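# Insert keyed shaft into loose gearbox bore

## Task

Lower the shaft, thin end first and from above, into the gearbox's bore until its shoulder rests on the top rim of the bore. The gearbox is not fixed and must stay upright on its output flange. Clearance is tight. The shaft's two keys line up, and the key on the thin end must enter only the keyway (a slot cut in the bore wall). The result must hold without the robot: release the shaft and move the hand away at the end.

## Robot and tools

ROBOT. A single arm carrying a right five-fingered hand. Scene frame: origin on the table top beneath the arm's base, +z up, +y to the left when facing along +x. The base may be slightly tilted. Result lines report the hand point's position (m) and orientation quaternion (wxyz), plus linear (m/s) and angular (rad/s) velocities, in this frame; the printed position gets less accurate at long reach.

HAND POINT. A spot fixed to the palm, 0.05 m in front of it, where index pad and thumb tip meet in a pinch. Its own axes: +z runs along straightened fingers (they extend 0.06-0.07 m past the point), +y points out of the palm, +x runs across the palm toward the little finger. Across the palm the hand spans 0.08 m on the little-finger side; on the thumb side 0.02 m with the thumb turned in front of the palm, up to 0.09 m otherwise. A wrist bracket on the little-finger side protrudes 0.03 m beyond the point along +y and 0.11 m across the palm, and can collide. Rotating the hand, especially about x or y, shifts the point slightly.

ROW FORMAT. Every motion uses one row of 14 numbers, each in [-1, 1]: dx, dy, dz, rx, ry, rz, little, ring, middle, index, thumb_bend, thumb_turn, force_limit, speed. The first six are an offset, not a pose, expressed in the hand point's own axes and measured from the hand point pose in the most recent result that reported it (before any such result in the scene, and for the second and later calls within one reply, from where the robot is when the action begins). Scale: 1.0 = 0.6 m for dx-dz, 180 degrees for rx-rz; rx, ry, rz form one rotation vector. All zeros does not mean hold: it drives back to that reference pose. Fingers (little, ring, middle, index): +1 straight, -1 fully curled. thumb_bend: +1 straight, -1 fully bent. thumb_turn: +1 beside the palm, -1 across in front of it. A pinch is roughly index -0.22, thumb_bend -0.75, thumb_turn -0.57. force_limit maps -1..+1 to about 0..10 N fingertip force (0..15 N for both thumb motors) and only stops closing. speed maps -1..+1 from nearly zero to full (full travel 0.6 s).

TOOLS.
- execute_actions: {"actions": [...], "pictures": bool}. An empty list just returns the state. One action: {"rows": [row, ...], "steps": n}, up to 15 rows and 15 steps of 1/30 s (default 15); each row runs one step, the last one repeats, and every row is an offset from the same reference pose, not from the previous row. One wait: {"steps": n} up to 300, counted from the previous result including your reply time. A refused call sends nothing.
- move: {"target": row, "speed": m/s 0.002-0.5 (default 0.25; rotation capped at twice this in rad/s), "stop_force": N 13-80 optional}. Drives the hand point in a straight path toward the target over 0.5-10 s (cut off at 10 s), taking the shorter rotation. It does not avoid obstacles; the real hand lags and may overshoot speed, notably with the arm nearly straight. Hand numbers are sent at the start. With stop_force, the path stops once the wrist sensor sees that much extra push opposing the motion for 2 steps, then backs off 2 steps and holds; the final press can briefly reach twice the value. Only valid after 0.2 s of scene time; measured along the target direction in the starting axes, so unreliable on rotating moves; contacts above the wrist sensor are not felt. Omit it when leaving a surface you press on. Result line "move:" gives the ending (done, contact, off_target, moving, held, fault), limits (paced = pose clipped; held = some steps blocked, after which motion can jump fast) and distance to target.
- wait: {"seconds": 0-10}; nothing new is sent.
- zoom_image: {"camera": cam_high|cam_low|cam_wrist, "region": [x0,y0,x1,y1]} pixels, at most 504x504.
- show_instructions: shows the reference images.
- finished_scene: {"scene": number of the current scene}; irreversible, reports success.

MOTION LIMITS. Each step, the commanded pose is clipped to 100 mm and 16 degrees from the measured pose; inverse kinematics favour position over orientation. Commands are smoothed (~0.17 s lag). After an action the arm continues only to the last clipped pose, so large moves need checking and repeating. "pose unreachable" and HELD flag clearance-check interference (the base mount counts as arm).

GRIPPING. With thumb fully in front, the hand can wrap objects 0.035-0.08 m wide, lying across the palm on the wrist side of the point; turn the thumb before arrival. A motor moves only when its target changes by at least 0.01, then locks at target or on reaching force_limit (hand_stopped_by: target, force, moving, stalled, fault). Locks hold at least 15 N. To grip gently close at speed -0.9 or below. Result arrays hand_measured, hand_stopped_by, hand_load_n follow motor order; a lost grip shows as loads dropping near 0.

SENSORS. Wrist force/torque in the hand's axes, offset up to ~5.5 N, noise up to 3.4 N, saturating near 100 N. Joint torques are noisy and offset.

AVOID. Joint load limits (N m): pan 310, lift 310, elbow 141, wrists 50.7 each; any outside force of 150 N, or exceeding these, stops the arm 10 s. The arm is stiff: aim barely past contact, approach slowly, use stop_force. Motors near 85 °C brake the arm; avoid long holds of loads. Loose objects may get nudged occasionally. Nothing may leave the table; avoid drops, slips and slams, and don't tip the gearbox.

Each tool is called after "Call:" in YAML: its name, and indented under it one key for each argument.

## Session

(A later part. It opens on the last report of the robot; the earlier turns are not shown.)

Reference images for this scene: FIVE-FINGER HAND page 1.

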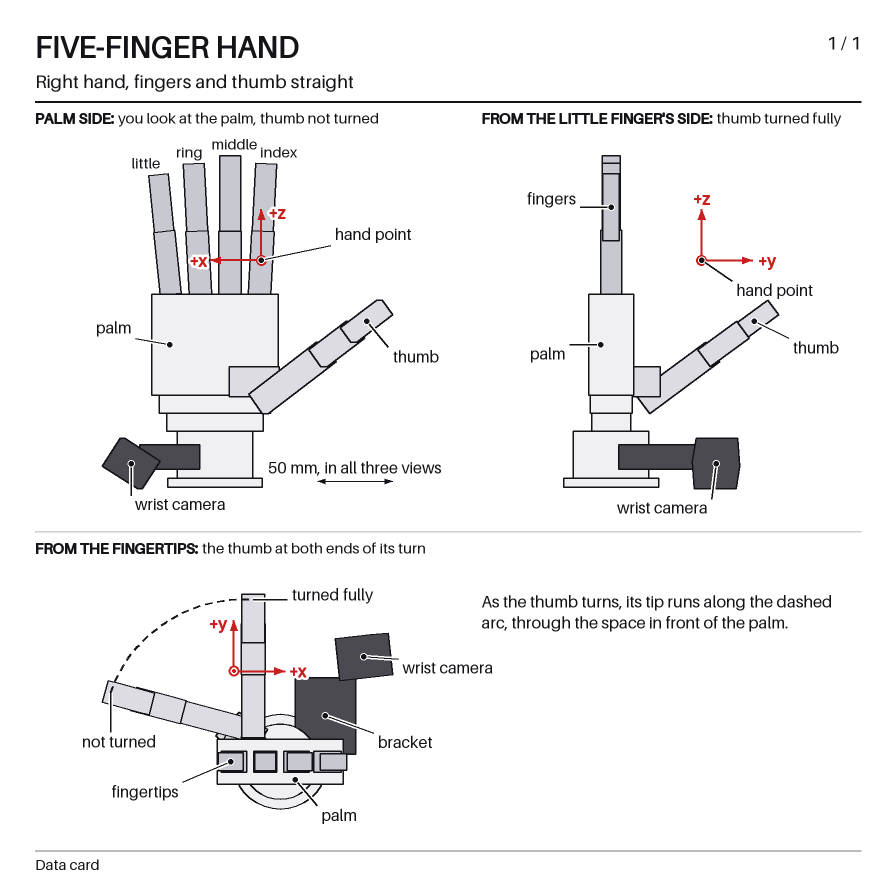

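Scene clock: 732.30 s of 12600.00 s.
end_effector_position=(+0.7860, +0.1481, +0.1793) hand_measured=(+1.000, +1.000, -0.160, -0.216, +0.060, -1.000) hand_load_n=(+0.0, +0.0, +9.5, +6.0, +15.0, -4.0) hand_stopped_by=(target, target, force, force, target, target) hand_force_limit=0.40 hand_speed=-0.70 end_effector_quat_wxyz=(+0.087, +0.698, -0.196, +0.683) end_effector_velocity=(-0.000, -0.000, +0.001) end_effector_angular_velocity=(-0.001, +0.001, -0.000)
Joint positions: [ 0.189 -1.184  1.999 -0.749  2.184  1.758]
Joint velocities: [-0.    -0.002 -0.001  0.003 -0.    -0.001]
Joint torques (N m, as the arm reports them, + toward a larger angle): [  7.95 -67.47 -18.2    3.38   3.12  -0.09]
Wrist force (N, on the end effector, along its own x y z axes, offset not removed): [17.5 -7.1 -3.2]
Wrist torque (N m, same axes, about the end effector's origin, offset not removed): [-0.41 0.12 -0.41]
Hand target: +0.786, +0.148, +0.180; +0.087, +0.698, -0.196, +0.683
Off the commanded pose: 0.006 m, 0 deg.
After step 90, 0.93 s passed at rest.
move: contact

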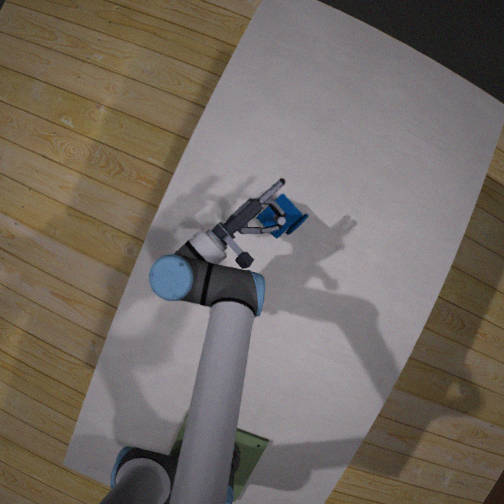

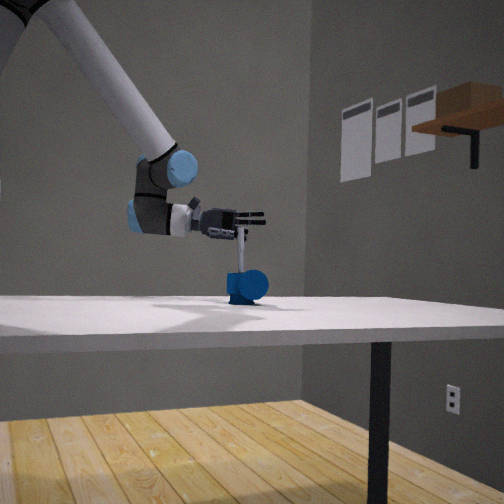

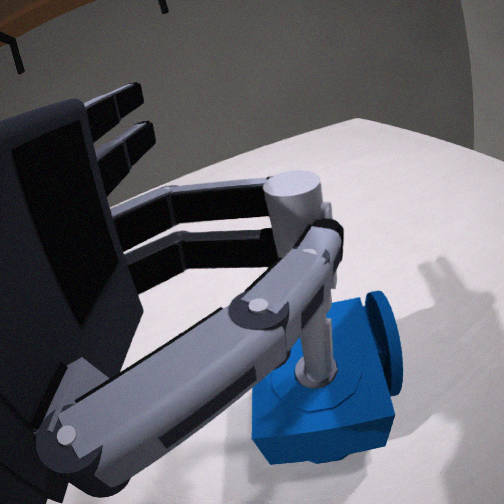

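Call:
move:
  target: [0.003,-0.0007,0.0011,0,0,0,1,1,-0.68,-0.62,0.05,-1,0.4,-0.7]
  speed: 0.004

Call:
move:
  target: [-0.015,0.0021,0.0005,0,0,0,1,1,-0.68,-0.62,0.05,-1,0.4,-0.7]
  speed: 0.003
  stop_force: 13

Call:
zoom_image:
  camera: "cam_wrist"
  region: [280,320,370,410]

Scene clock: 736.10 s of 12600.00 s.
end_effector_position=(+0.7867, +0.1480, +0.1811) hand_measured=(+1.000, +1.000, -0.160, -0.216, +0.060, -1.000) hand_load_n=(+0.0, +0.0, +9.0, +6.0, +15.0, -1.0) hand_stopped_by=(target, target, force, force, target, target) hand_force_limit=0.40 hand_speed=-0.70 end_effector_quat_wxyz=(+0.087, +0.698, -0.196, +0.683) end_effector_velocity=(+0.000, +0.000, +0.001) end_effector_angular_velocity=(-0.000, -0.001, +0.001)
Joint positions: [ 0.189 -1.186  1.997 -0.746  2.183  1.758]
Joint velocities: [-0.    -0.002  0.     0.001 -0.001 -0.   ]
Joint torques (N m, as the arm reports them, + toward a larger angle): [-19.82 -82.81 -43.67   1.23  -3.    -2.19]
Wrist force (N, on the end effector, along its own x y z axes, offset not removed): [-4.6 -6.0 -3.2]
Wrist torque (N m, same axes, about the end effector's origin, offset not removed): [-0.75 0.56 -0.56]
Hand target: +0.787, +0.148, +0.181; +0.087, +0.698, -0.196, +0.683
Off the commanded pose: 0.000 m, 0 deg.
After step 90, 0.10 s passed at rest.
move: done

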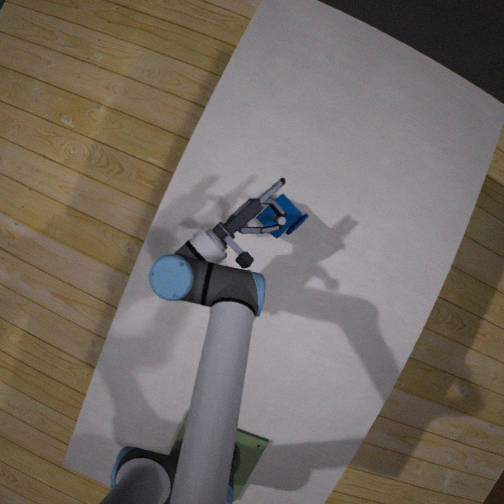

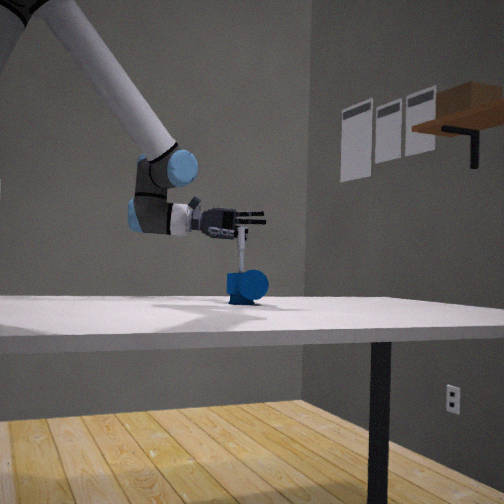

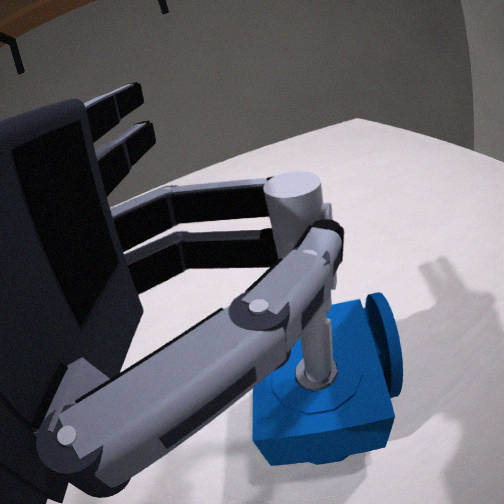

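Scene clock: 737.03 s of 12600.00 s.
end_effector_position=(+0.7868, +0.1480, +0.1794) hand_measured=(+1.000, +1.000, -0.160, -0.216, +0.060, -1.000) hand_load_n=(+0.0, +0.0, +9.5, +6.0, +15.0, -3.5) hand_stopped_by=(target, target, force, force, target, target) hand_force_limit=0.40 hand_speed=-0.70 end_effector_quat_wxyz=(+0.087, +0.698, -0.196, +0.683) end_effector_velocity=(-0.000, +0.000, +0.000) end_effector_angular_velocity=(-0.000, +0.002, +0.001)
Joint positions: [ 0.189 -1.183  1.998 -0.749  2.183  1.758]
Joint velocities: [ 0.    -0.001  0.     0.002 -0.001  0.   ]
Joint torques (N m, as the arm reports them, + toward a larger angle): [ -2.37 -74.54 -18.99   3.49   2.23  -1.58]
Wrist force (N, on the end effector, along its own x y z axes, offset not removed): [10.8 -3.0 -3.9]
Wrist torque (N m, same axes, about the end effector's origin, offset not removed): [0.18 0.93 -0.42]
Hand target: +0.787, +0.148, +0.180; +0.087, +0.698, -0.196, +0.683
Off the commanded pose: 0.007 m, 0 deg.
move: contact

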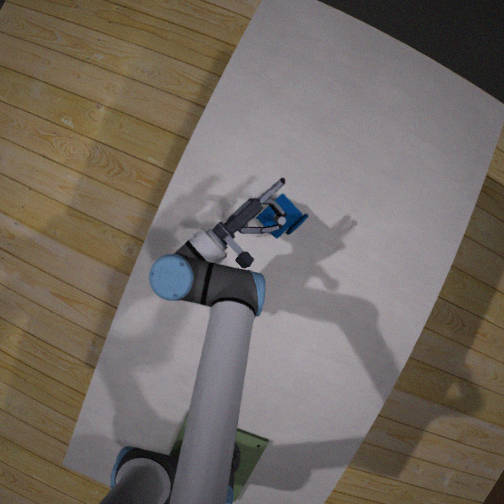

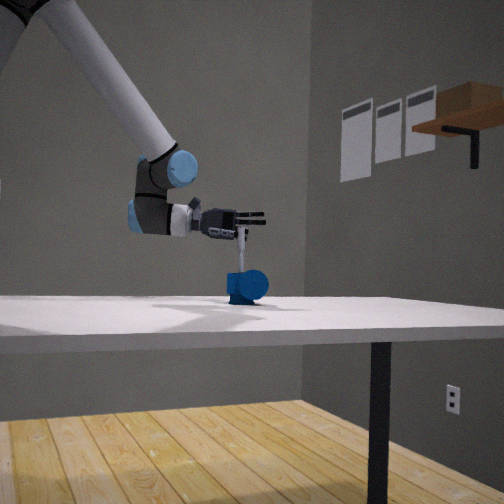

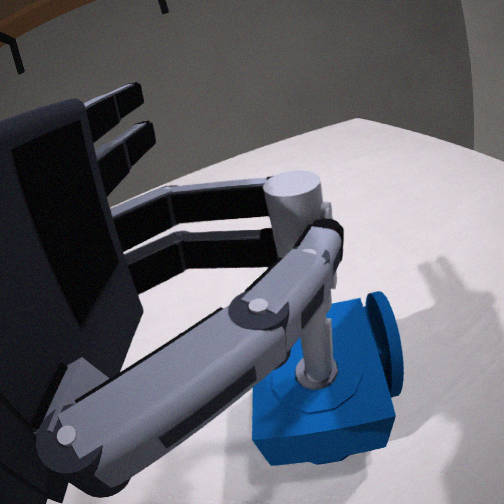

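Region (280, 320, 370, 410) of cam_wrist's 504x504 image, scaled by 5.600, with more detail than that image has.

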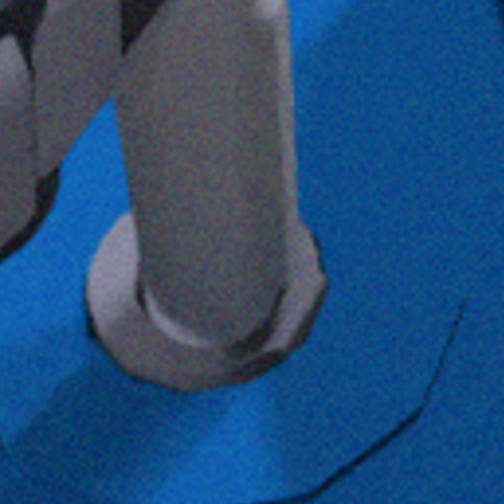

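Call:
move:
  target: [0.0025,0.0002,0.0002,0,0,0,1,1,-0.68,-0.62,0.05,-1,0.4,-0.7]
  speed: 0.004

Call:
move:
  target: [-0.015,0.0021,0.0005,0,0,0,1,1,-0.68,-0.62,0.05,-1,0.4,-0.7]
  speed: 0.003
  stop_force: 13

Call:
zoom_image:
  camera: "cam_wrist"
  region: [280,320,370,410]

Scene clock: 743.73 s of 12600.00 s.
end_effector_position=(+0.7869, +0.1476, +0.1808) hand_measured=(+1.000, +1.000, -0.160, -0.216, +0.060, -1.000) hand_load_n=(+0.0, +0.0, +9.0, +6.0, +15.0, -1.0) hand_stopped_by=(target, target, force, force, target, target) hand_force_limit=0.40 hand_speed=-0.70 end_effector_quat_wxyz=(+0.087, +0.698, -0.196, +0.683) end_effector_velocity=(-0.000, +0.000, +0.001) end_effector_angular_velocity=(+0.000, -0.000, +0.002)
Joint positions: [ 0.188 -1.185  1.998 -0.747  2.183  1.757]
Joint velocities: [ 0.    -0.002 -0.     0.001 -0.001  0.   ]
Joint torques (N m, as the arm reports them, + toward a larger angle): [-20.92 -87.63 -43.55   0.67  -2.77  -3.98]
Wrist force (N, on the end effector, along its own x y z axes, offset not removed): [-3.0 8.5 -0.8]
Wrist torque (N m, same axes, about the end effector's origin, offset not removed): [1.43 0.24 0.30]
Hand target: +0.787, +0.148, +0.181; +0.087, +0.698, -0.196, +0.683
Off the commanded pose: 0.000 m, 0 deg.
After step 90, 3.00 s passed at rest.
move: done

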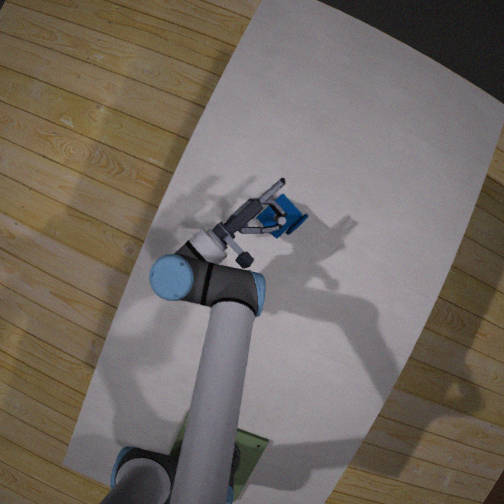

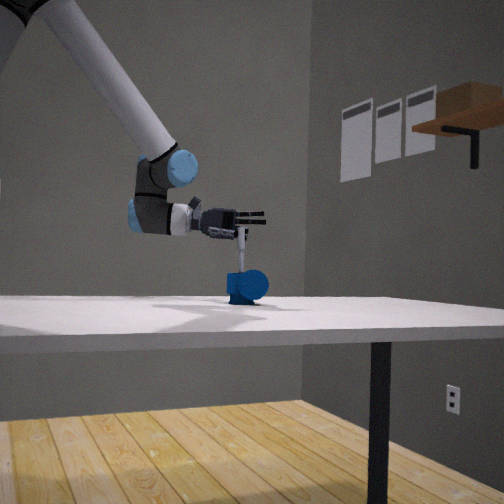

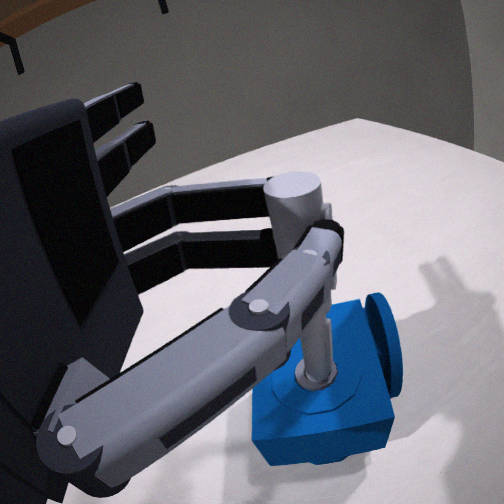

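Scene clock: 744.67 s of 12600.00 s.
end_effector_position=(+0.7870, +0.1476, +0.1791) hand_measured=(+1.000, +1.000, -0.160, -0.216, +0.060, -1.000) hand_load_n=(+0.0, +0.0, +9.5, +5.5, +15.0, -5.0) hand_stopped_by=(target, target, force, force, target, target) hand_force_limit=0.40 hand_speed=-0.70 end_effector_quat_wxyz=(+0.087, +0.698, -0.196, +0.683) end_effector_velocity=(-0.001, -0.001, +0.002) end_effector_angular_velocity=(-0.001, +0.001, -0.001)
Joint positions: [ 0.188 -1.183  1.998 -0.75   2.183  1.757]
Joint velocities: [-0.001 -0.003  0.     0.003  0.    -0.001]
Joint torques (N m, as the arm reports them, + toward a larger angle): [  0.06 -66.93 -18.84   3.4    3.12  -2.62]
Wrist force (N, on the end effector, along its own x y z axes, offset not removed): [11.8 -2.4 -1.4]
Wrist torque (N m, same axes, about the end effector's origin, offset not removed): [0.12 0.77 -0.52]
Hand target: +0.787, +0.148, +0.179; +0.087, +0.698, -0.196, +0.683
Off the commanded pose: 0.007 m, 0 deg.
move: contact

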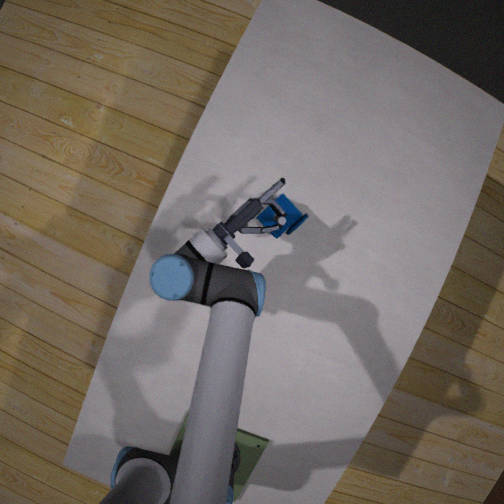

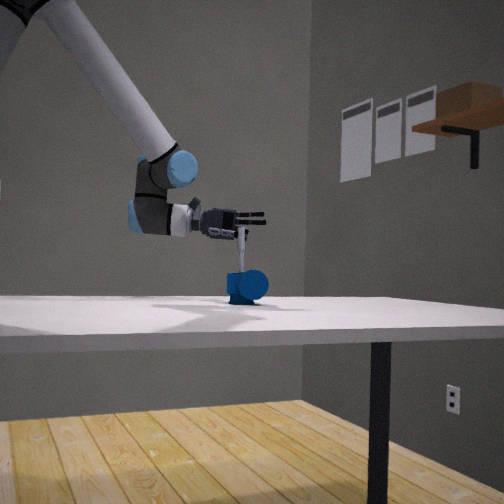

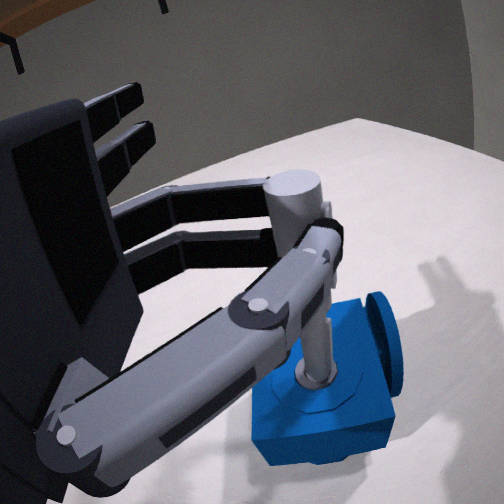

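Region (280, 320, 370, 410) of cam_wrist's 504x504 image, scaled by 5.600, with more detail than that image has.

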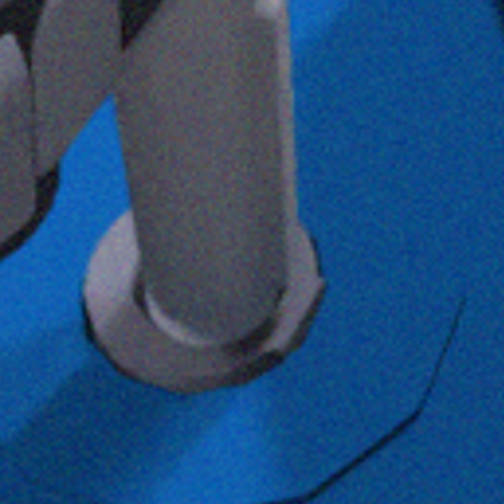

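Call:
move:
  target: [-0.008,0.0011,0.0003,0,0,0,1,1,-0.68,-0.62,0.05,-1,0.4,-0.7]
  speed: 0.002
  stop_force: 18

Call:
zoom_image:
  camera: "cam_wrist"
  region: [280,320,370,410]

Scene clock: 750.57 s of 12600.00 s.
end_effector_position=(+0.7869, +0.1477, +0.1743) hand_measured=(+1.000, +1.000, -0.160, -0.216, +0.060, -1.000) hand_load_n=(+0.0, +0.0, +10.5, +4.0, +14.0, -8.5) hand_stopped_by=(target, target, force, force, target, target) hand_force_limit=0.40 hand_speed=-0.70 end_effector_quat_wxyz=(+0.087, +0.698, -0.196, +0.683) end_effector_velocity=(+0.000, +0.000, -0.001) end_effector_angular_velocity=(+0.000, -0.001, -0.000)
Joint positions: [ 0.188 -1.177  2.001 -0.758  2.183  1.757]
Joint velocities: [ 0.     0.002  0.    -0.003  0.    -0.   ]
Joint torques (N m, as the arm reports them, + toward a larger angle): [ 15.08 -29.44  -5.92   0.17   3.56   2.42]
Wrist force (N, on the end effector, along its own x y z axes, offset not removed): [22.7 -7.8 -8.9]
Wrist torque (N m, same axes, about the end effector's origin, offset not removed): [0.11 0.06 -0.73]
Hand target: +0.787, +0.148, +0.174; +0.087, +0.698, -0.196, +0.683
Off the commanded pose: 0.000 m, 0 deg.
After step 90, 0.10 s passed at rest.
move: done

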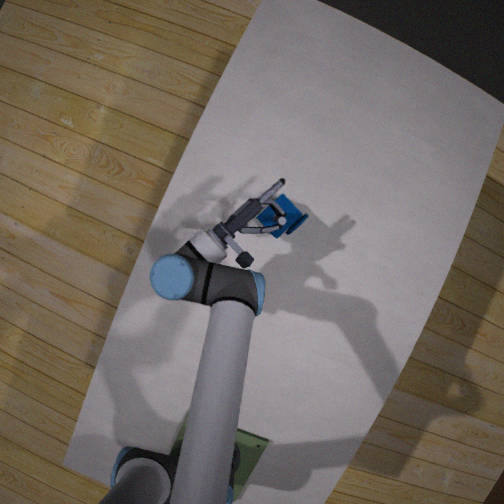

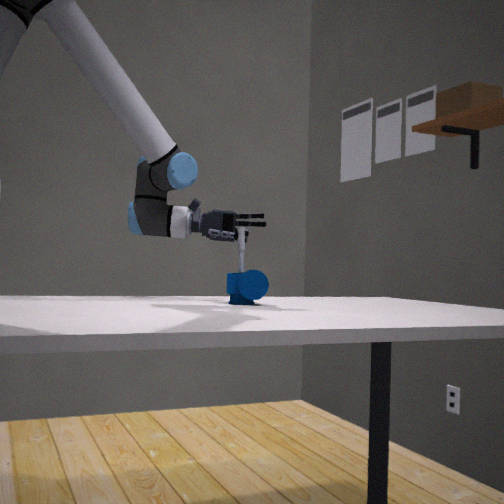

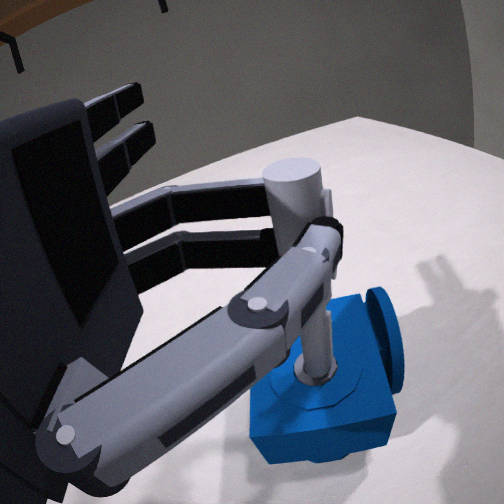

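Region (280, 320, 370, 410) of cam_wrist's 504x504 image, scaled by 5.600, with more detail than that image has.

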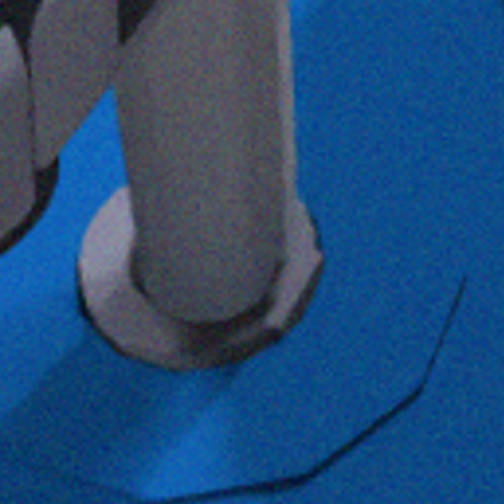

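Call:
move:
  target: [0.010,-0.0014,-0.0003,0,0,0,1,1,-0.68,-0.62,0.05,-1,0.4,-0.7]
  speed: 0.006

Call:
zoom_image:
  camera: "cam_wrist"
  region: [280,310,370,400]

Scene clock: 760.13 s of 12600.00 s.
end_effector_position=(+0.7870, +0.1476, +0.1802) hand_measured=(+1.000, +1.000, -0.160, -0.216, +0.060, -1.000) hand_load_n=(+0.0, +0.0, +9.0, +5.5, +14.5, -2.5) hand_stopped_by=(target, target, force, force, target, target) hand_force_limit=0.40 hand_speed=-0.70 end_effector_quat_wxyz=(+0.087, +0.698, -0.196, +0.683) end_effector_velocity=(+0.000, +0.001, +0.001) end_effector_angular_velocity=(+0.000, -0.000, +0.001)
Joint positions: [ 0.188 -1.185  1.998 -0.748  2.183  1.758]
Joint velocities: [ 0.001 -0.001 -0.001  0.002  0.    -0.   ]
Joint torques (N m, as the arm reports them, + toward a larger angle): [-18.26 -85.97 -44.64   0.42  -2.86  -3.65]
Wrist force (N, on the end effector, along its own x y z axes, offset not removed): [-2.4 0.2 1.4]
Wrist torque (N m, same axes, about the end effector's origin, offset not removed): [0.15 0.06 -0.06]
Hand target: +0.787, +0.148, +0.180; +0.087, +0.698, -0.196, +0.683
Off the commanded pose: 0.000 m, 0 deg.
After step 90, 5.33 s passed at rest.
move: done

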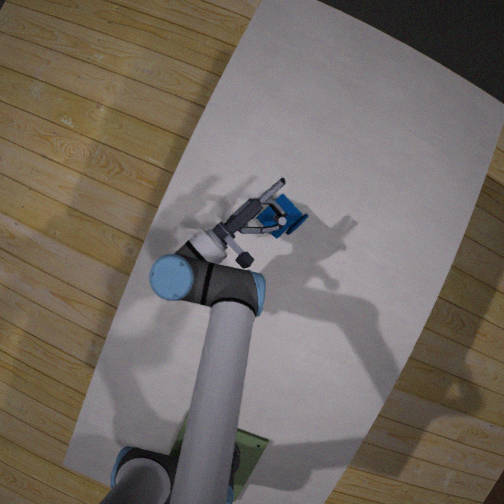

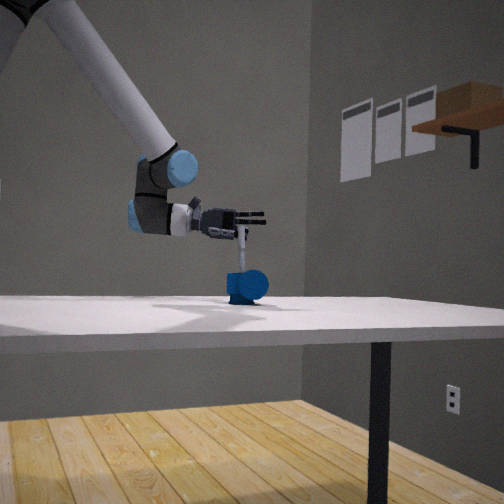

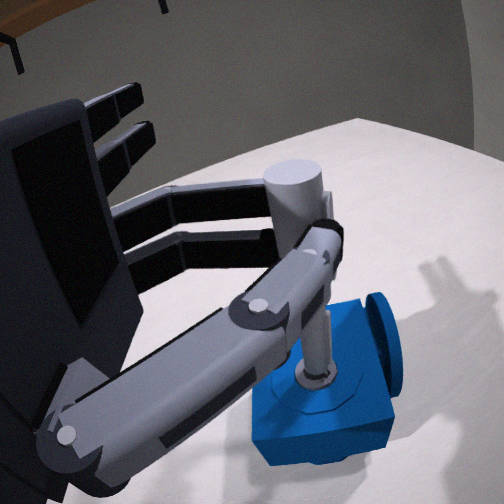

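Region (280, 310, 370, 400) of cam_wrist's 504x504 image, scaled by 5.600, with more detail than that image has.

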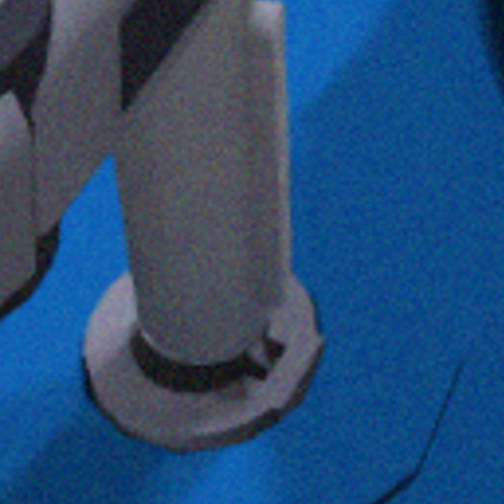

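Call:
move:
  target: [0,-0.0021,0.0037,-0.0659,0.0097,0.0034,1,1,-0.68,-0.62,0.05,-1,0.4,-0.7]
  speed: 0.05

Call:
zoom_image:
  camera: "cam_wrist"
  region: [280,310,370,400]

Scene clock: 778.53 s of 12600.00 s.
end_effector_position=(+0.7896, +0.1479, +0.1802) hand_measured=(+1.000, +1.000, -0.160, -0.216, +0.060, -1.000) hand_load_n=(+0.0, +0.0, +9.0, +5.5, +14.5, -2.5) hand_stopped_by=(target, target, force, force, target, target) hand_force_limit=0.40 hand_speed=-0.70 end_effector_quat_wxyz=(+0.157, +0.674, -0.267, +0.671) end_effector_velocity=(+0.001, -0.000, +0.002) end_effector_angular_velocity=(+0.002, -0.002, -0.014)
Joint positions: [ 0.239 -1.112  1.879 -0.683  2.441  1.784]
Joint velocities: [ 0.002  0.003 -0.009  0.006  0.015  0.004]
Joint torques (N m, as the arm reports them, + toward a larger angle): [ 14.51 -61.17 -43.41   1.35   4.46   3.1 ]
Wrist force (N, on the end effector, along its own x y z axes, offset not removed): [-0.1 -0.4 -3.0]
Wrist torque (N m, same axes, about the end effector's origin, offset not removed): [0.08 -0.12 0.07]
Hand target: +0.790, +0.148, +0.180; +0.158, +0.674, -0.268, +0.670
Off the commanded pose: 0.000 m, 0 deg.
After step 90, 13.00 s passed at rest.
move: done

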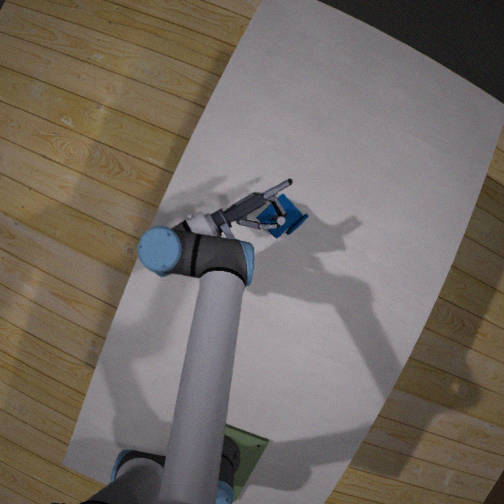

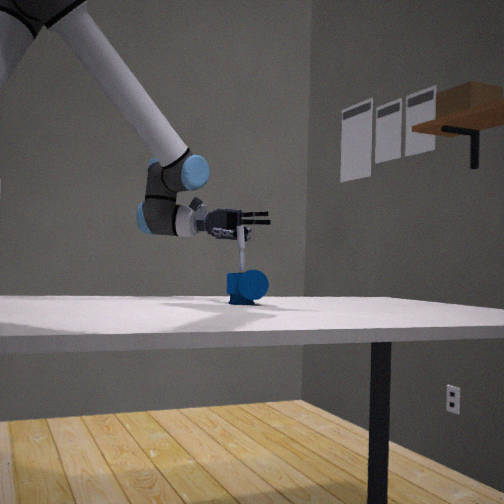

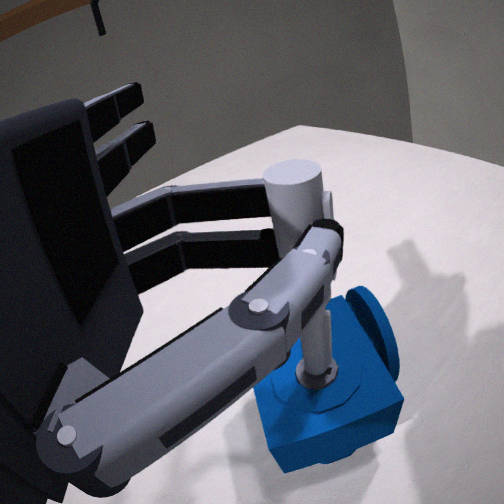

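Region (280, 310, 370, 400) of cam_wrist's 504x504 image, scaled by 5.600, with more detail than that image has.

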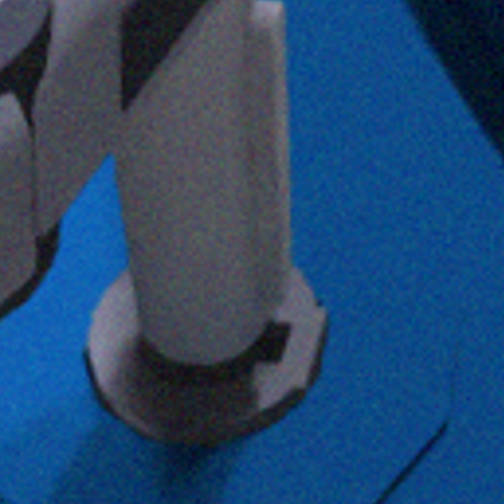

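Call:
move:
  target: [0,0.0007,0.0021,0,0,0,1,1,-0.68,-0.62,0.05,-1,0.4,-0.7]
  speed: 0.005

Call:
zoom_image:
  camera: "cam_wrist"
  region: [280,310,370,400]

Scene clock: 782.67 s of 12600.00 s.
end_effector_position=(+0.7903, +0.1469, +0.1800) hand_measured=(+1.000, +1.000, -0.160, -0.216, +0.060, -1.000) hand_load_n=(+0.0, +0.0, +9.0, +5.5, +14.5, -2.5) hand_stopped_by=(target, target, force, force, target, target) hand_force_limit=0.40 hand_speed=-0.70 end_effector_quat_wxyz=(+0.157, +0.674, -0.267, +0.670) end_effector_velocity=(+0.001, -0.001, +0.000) end_effector_angular_velocity=(+0.000, -0.002, -0.000)
Joint positions: [ 0.237 -1.111  1.879 -0.684  2.439  1.784]
Joint velocities: [-0.002  0.     0.    -0.002 -0.001 -0.   ]
Joint torques (N m, as the arm reports them, + toward a larger angle): [-20.06 -95.08 -22.01  -3.    -3.01  -3.56]
Wrist force (N, on the end effector, along its own x y z axes, offset not removed): [-6.0 1.1 -0.1]
Wrist torque (N m, same axes, about the end effector's origin, offset not removed): [0.22 0.45 -0.19]
Hand target: +0.790, +0.147, +0.180; +0.157, +0.674, -0.267, +0.671
Off the commanded pose: 0.000 m, 0 deg.
After step 90, 0.43 s passed at rest.
move: done

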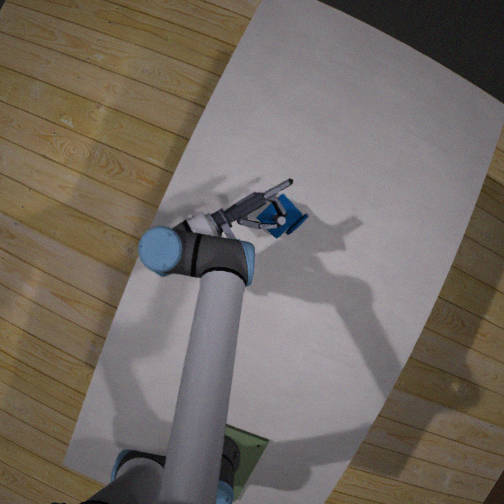

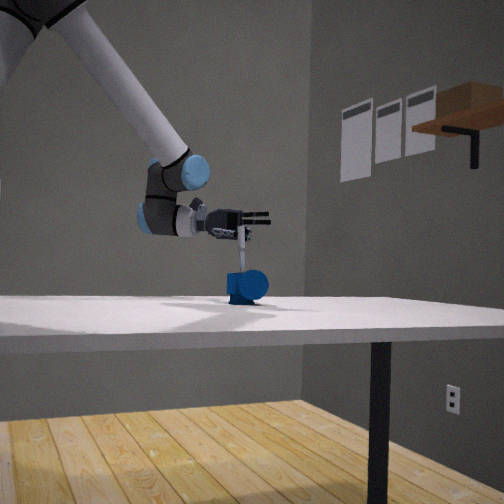

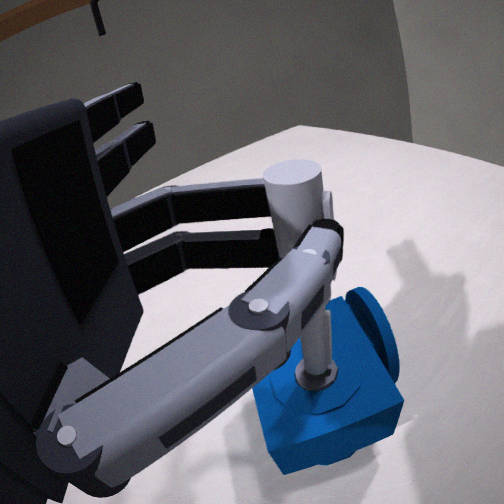

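Region (280, 310, 370, 400) of cam_wrist's 504x504 image, scaled by 5.600, with more detail than that image has.

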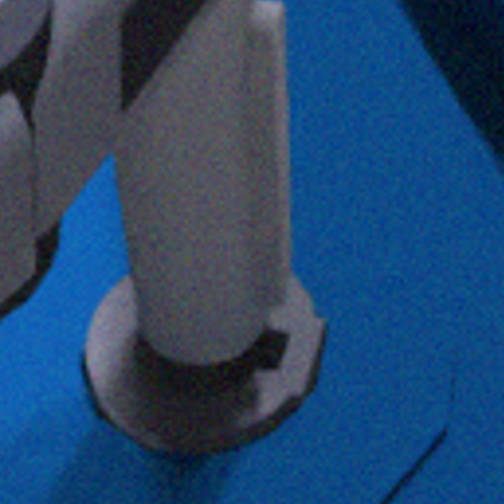

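Call:
move:
  target: [-0.0198,0.0029,0.001,0,0,0,1,1,-0.68,-0.62,0.05,-1,0.4,-0.7]
  speed: 0.003
  stop_force: 13

Call:
zoom_image:
  camera: "cam_wrist"
  region: [280,310,370,400]

Scene clock: 789.30 s of 12600.00 s.
end_effector_position=(+0.7904, +0.1469, +0.1719) hand_measured=(+1.000, +1.000, -0.160, -0.216, +0.060, -1.000) hand_load_n=(+0.0, +0.0, +9.0, +5.5, +15.0, -4.0) hand_stopped_by=(target, target, force, force, target, target) hand_force_limit=0.40 hand_speed=-0.70 end_effector_quat_wxyz=(+0.157, +0.674, -0.267, +0.671) end_effector_velocity=(-0.000, -0.000, +0.000) end_effector_angular_velocity=(-0.000, +0.000, -0.001)
Joint positions: [ 0.237 -1.101  1.883 -0.697  2.439  1.784]
Joint velocities: [ 0.    -0.001  0.     0.001  0.001  0.   ]
Joint torques (N m, as the arm reports them, + toward a larger angle): [ 16.07 -79.9  -19.81   2.82   3.28   4.37]
Wrist force (N, on the end effector, along its own x y z axes, offset not removed): [10.8 -5.3 -5.1]
Wrist torque (N m, same axes, about the end effector's origin, offset not removed): [-0.14 0.78 -0.45]
Hand target: +0.790, +0.147, +0.172; +0.157, +0.674, -0.267, +0.671
Off the commanded pose: 0.004 m, 0 deg.
After step 90, 0.53 s passed at rest.
move: contact

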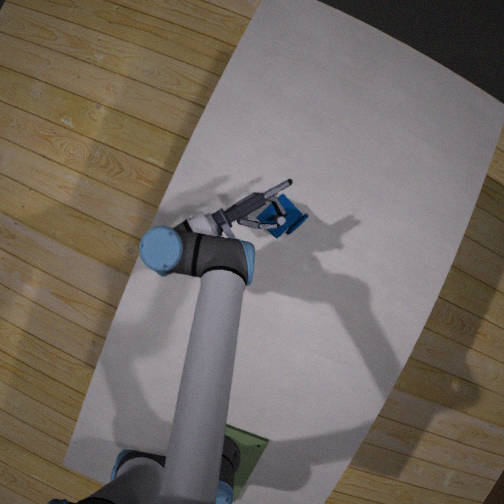

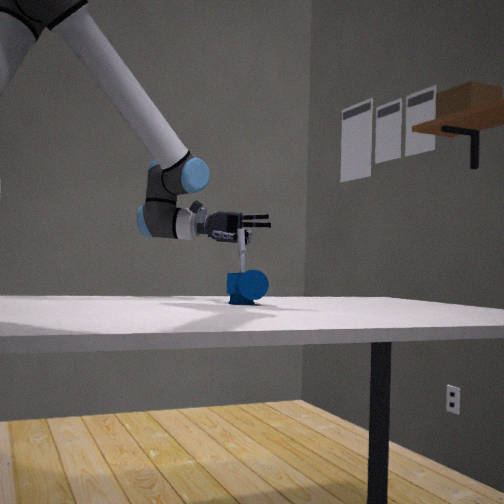

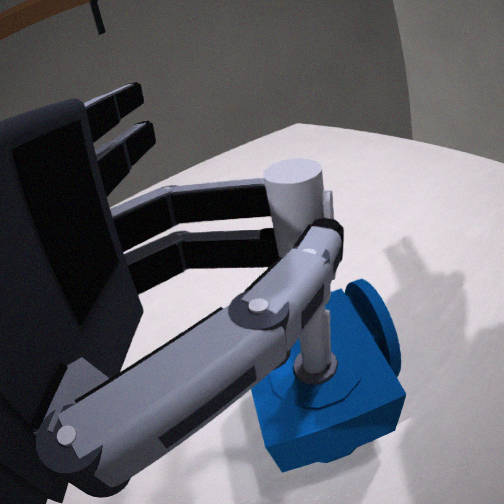

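Region (280, 310, 370, 400) of cam_wrist's 504x504 image, scaled by 5.600, with more detail than that image has.

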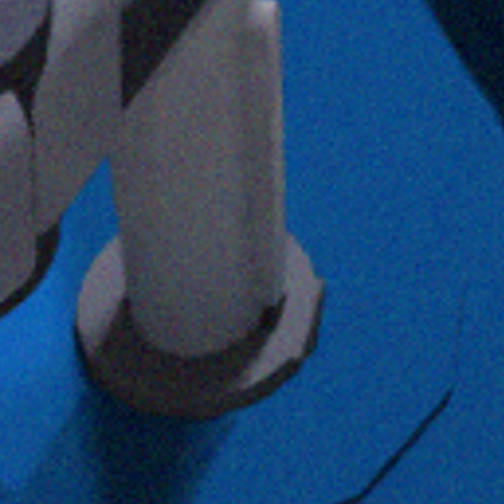

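Call:
move:
  target: [0.0008,-0.0007,0.0019,-0.0219,0.0032,0.0011,1,1,-0.68,-0.62,0.05,-1,0.4,-0.7]
  speed: 0.01

Call:
move:
  target: [-0.0198,0.0029,0.001,0,0,0,1,1,-0.68,-0.62,0.05,-1,0.4,-0.7]
  speed: 0.003
  stop_force: 13

Call:
zoom_image:
  camera: "cam_wrist"
  region: [280,310,370,400]

Scene clock: 800.87 s of 12600.00 s.
end_effector_position=(+0.7915, +0.1465, +0.1723) hand_measured=(+1.000, +1.000, -0.160, -0.216, +0.060, -1.000) hand_load_n=(+0.0, +0.0, +8.0, +2.5, +15.5, +0.0) hand_stopped_by=(target, target, force, force, target, target) hand_force_limit=0.40 hand_speed=-0.70 end_effector_quat_wxyz=(+0.180, +0.664, -0.290, +0.665) end_effector_velocity=(+0.000, +0.000, +0.002) end_effector_angular_velocity=(-0.000, -0.001, -0.005)
Joint positions: [ 0.248 -1.076  1.839 -0.669  2.519  1.795]
Joint velocities: [ 0.001  0.001 -0.005  0.003  0.007  0.   ]
Joint torques (N m, as the arm reports them, + toward a larger angle): [ 16.01 -63.45 -44.53   2.03   3.52   2.86]
Wrist force (N, on the end effector, along its own x y z axes, offset not removed): [-1.5 -0.6 -1.0]
Wrist torque (N m, same axes, about the end effector's origin, offset not removed): [-0.07 0.06 0.04]
Hand target: +0.792, +0.147, +0.172; +0.180, +0.664, -0.291, +0.665
Off the commanded pose: 0.000 m, 0 deg.
After step 90, 4.87 s passed at rest.
move: done

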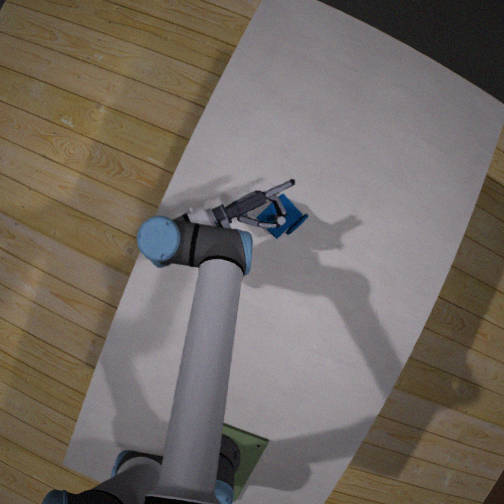

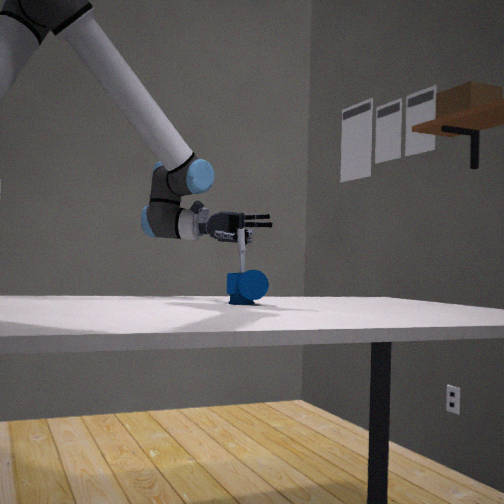

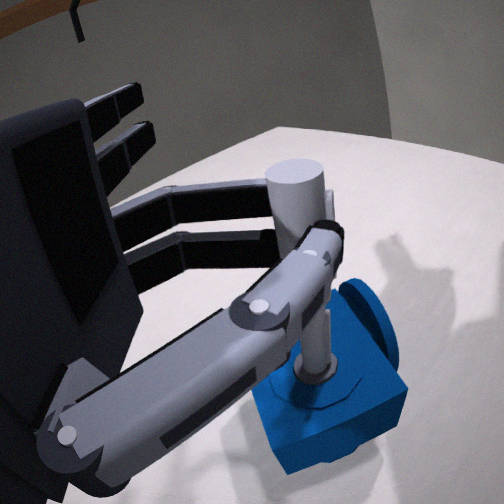

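Scene clock: 801.57 s of 12600.00 s.
end_effector_position=(+0.7916, +0.1466, +0.1713) hand_measured=(+1.000, +1.000, -0.160, -0.216, +0.060, -1.000) hand_load_n=(+0.0, +0.0, +8.5, +3.0, +15.5, -4.5) hand_stopped_by=(target, target, force, force, target, target) hand_force_limit=0.40 hand_speed=-0.70 end_effector_quat_wxyz=(+0.180, +0.664, -0.290, +0.665) end_effector_velocity=(-0.000, +0.000, +0.000) end_effector_angular_velocity=(+0.000, +0.001, +0.001)
Joint positions: [ 0.248 -1.075  1.84  -0.671  2.519  1.795]
Joint velocities: [ 0.    -0.    -0.     0.003 -0.     0.001]
Joint torques (N m, as the arm reports them, + toward a larger angle): [ 10.44 -79.63 -25.14   3.42  -2.28   1.76]
Wrist force (N, on the end effector, along its own x y z axes, offset not removed): [15.4 -2.4 -1.5]
Wrist torque (N m, same axes, about the end effector's origin, offset not removed): [0.31 0.11 -0.43]
Hand target: +0.792, +0.147, +0.172; +0.180, +0.664, -0.290, +0.665
Off the commanded pose: 0.011 m, 0 deg.
move: contact

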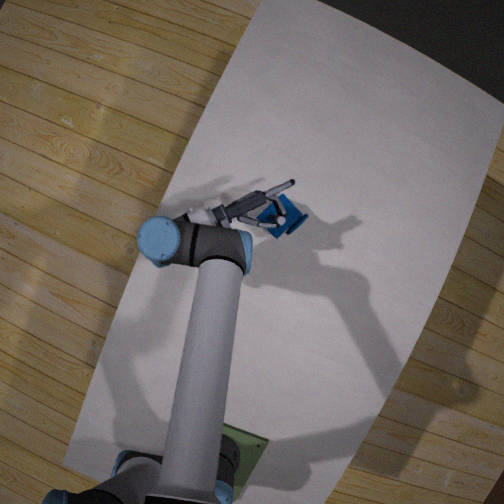

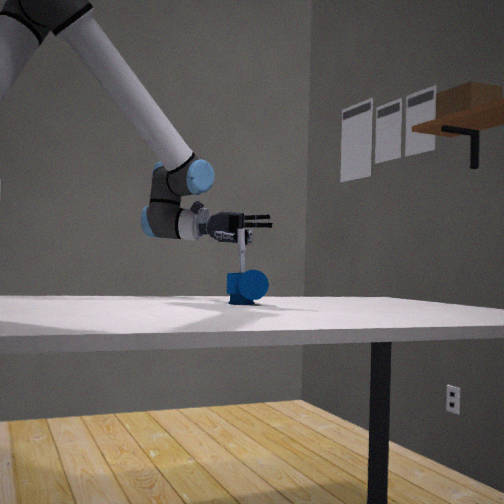

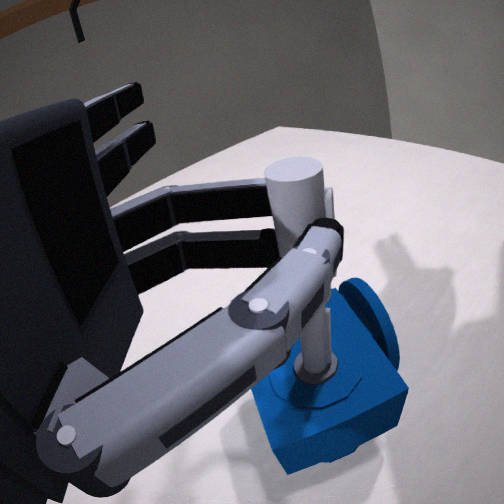

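Region (280, 310, 370, 400) of cam_wrist's 504x504 image, scaled by 5.600, with more detail than that image has.

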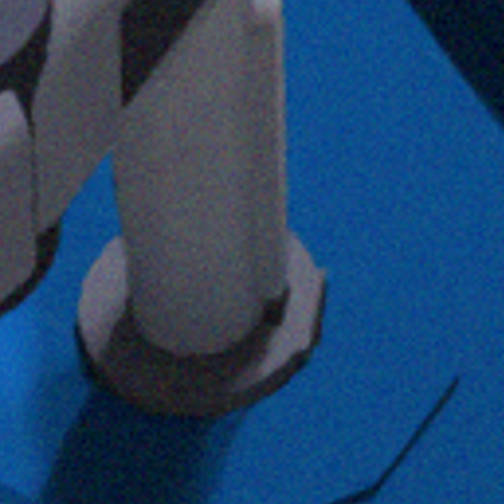

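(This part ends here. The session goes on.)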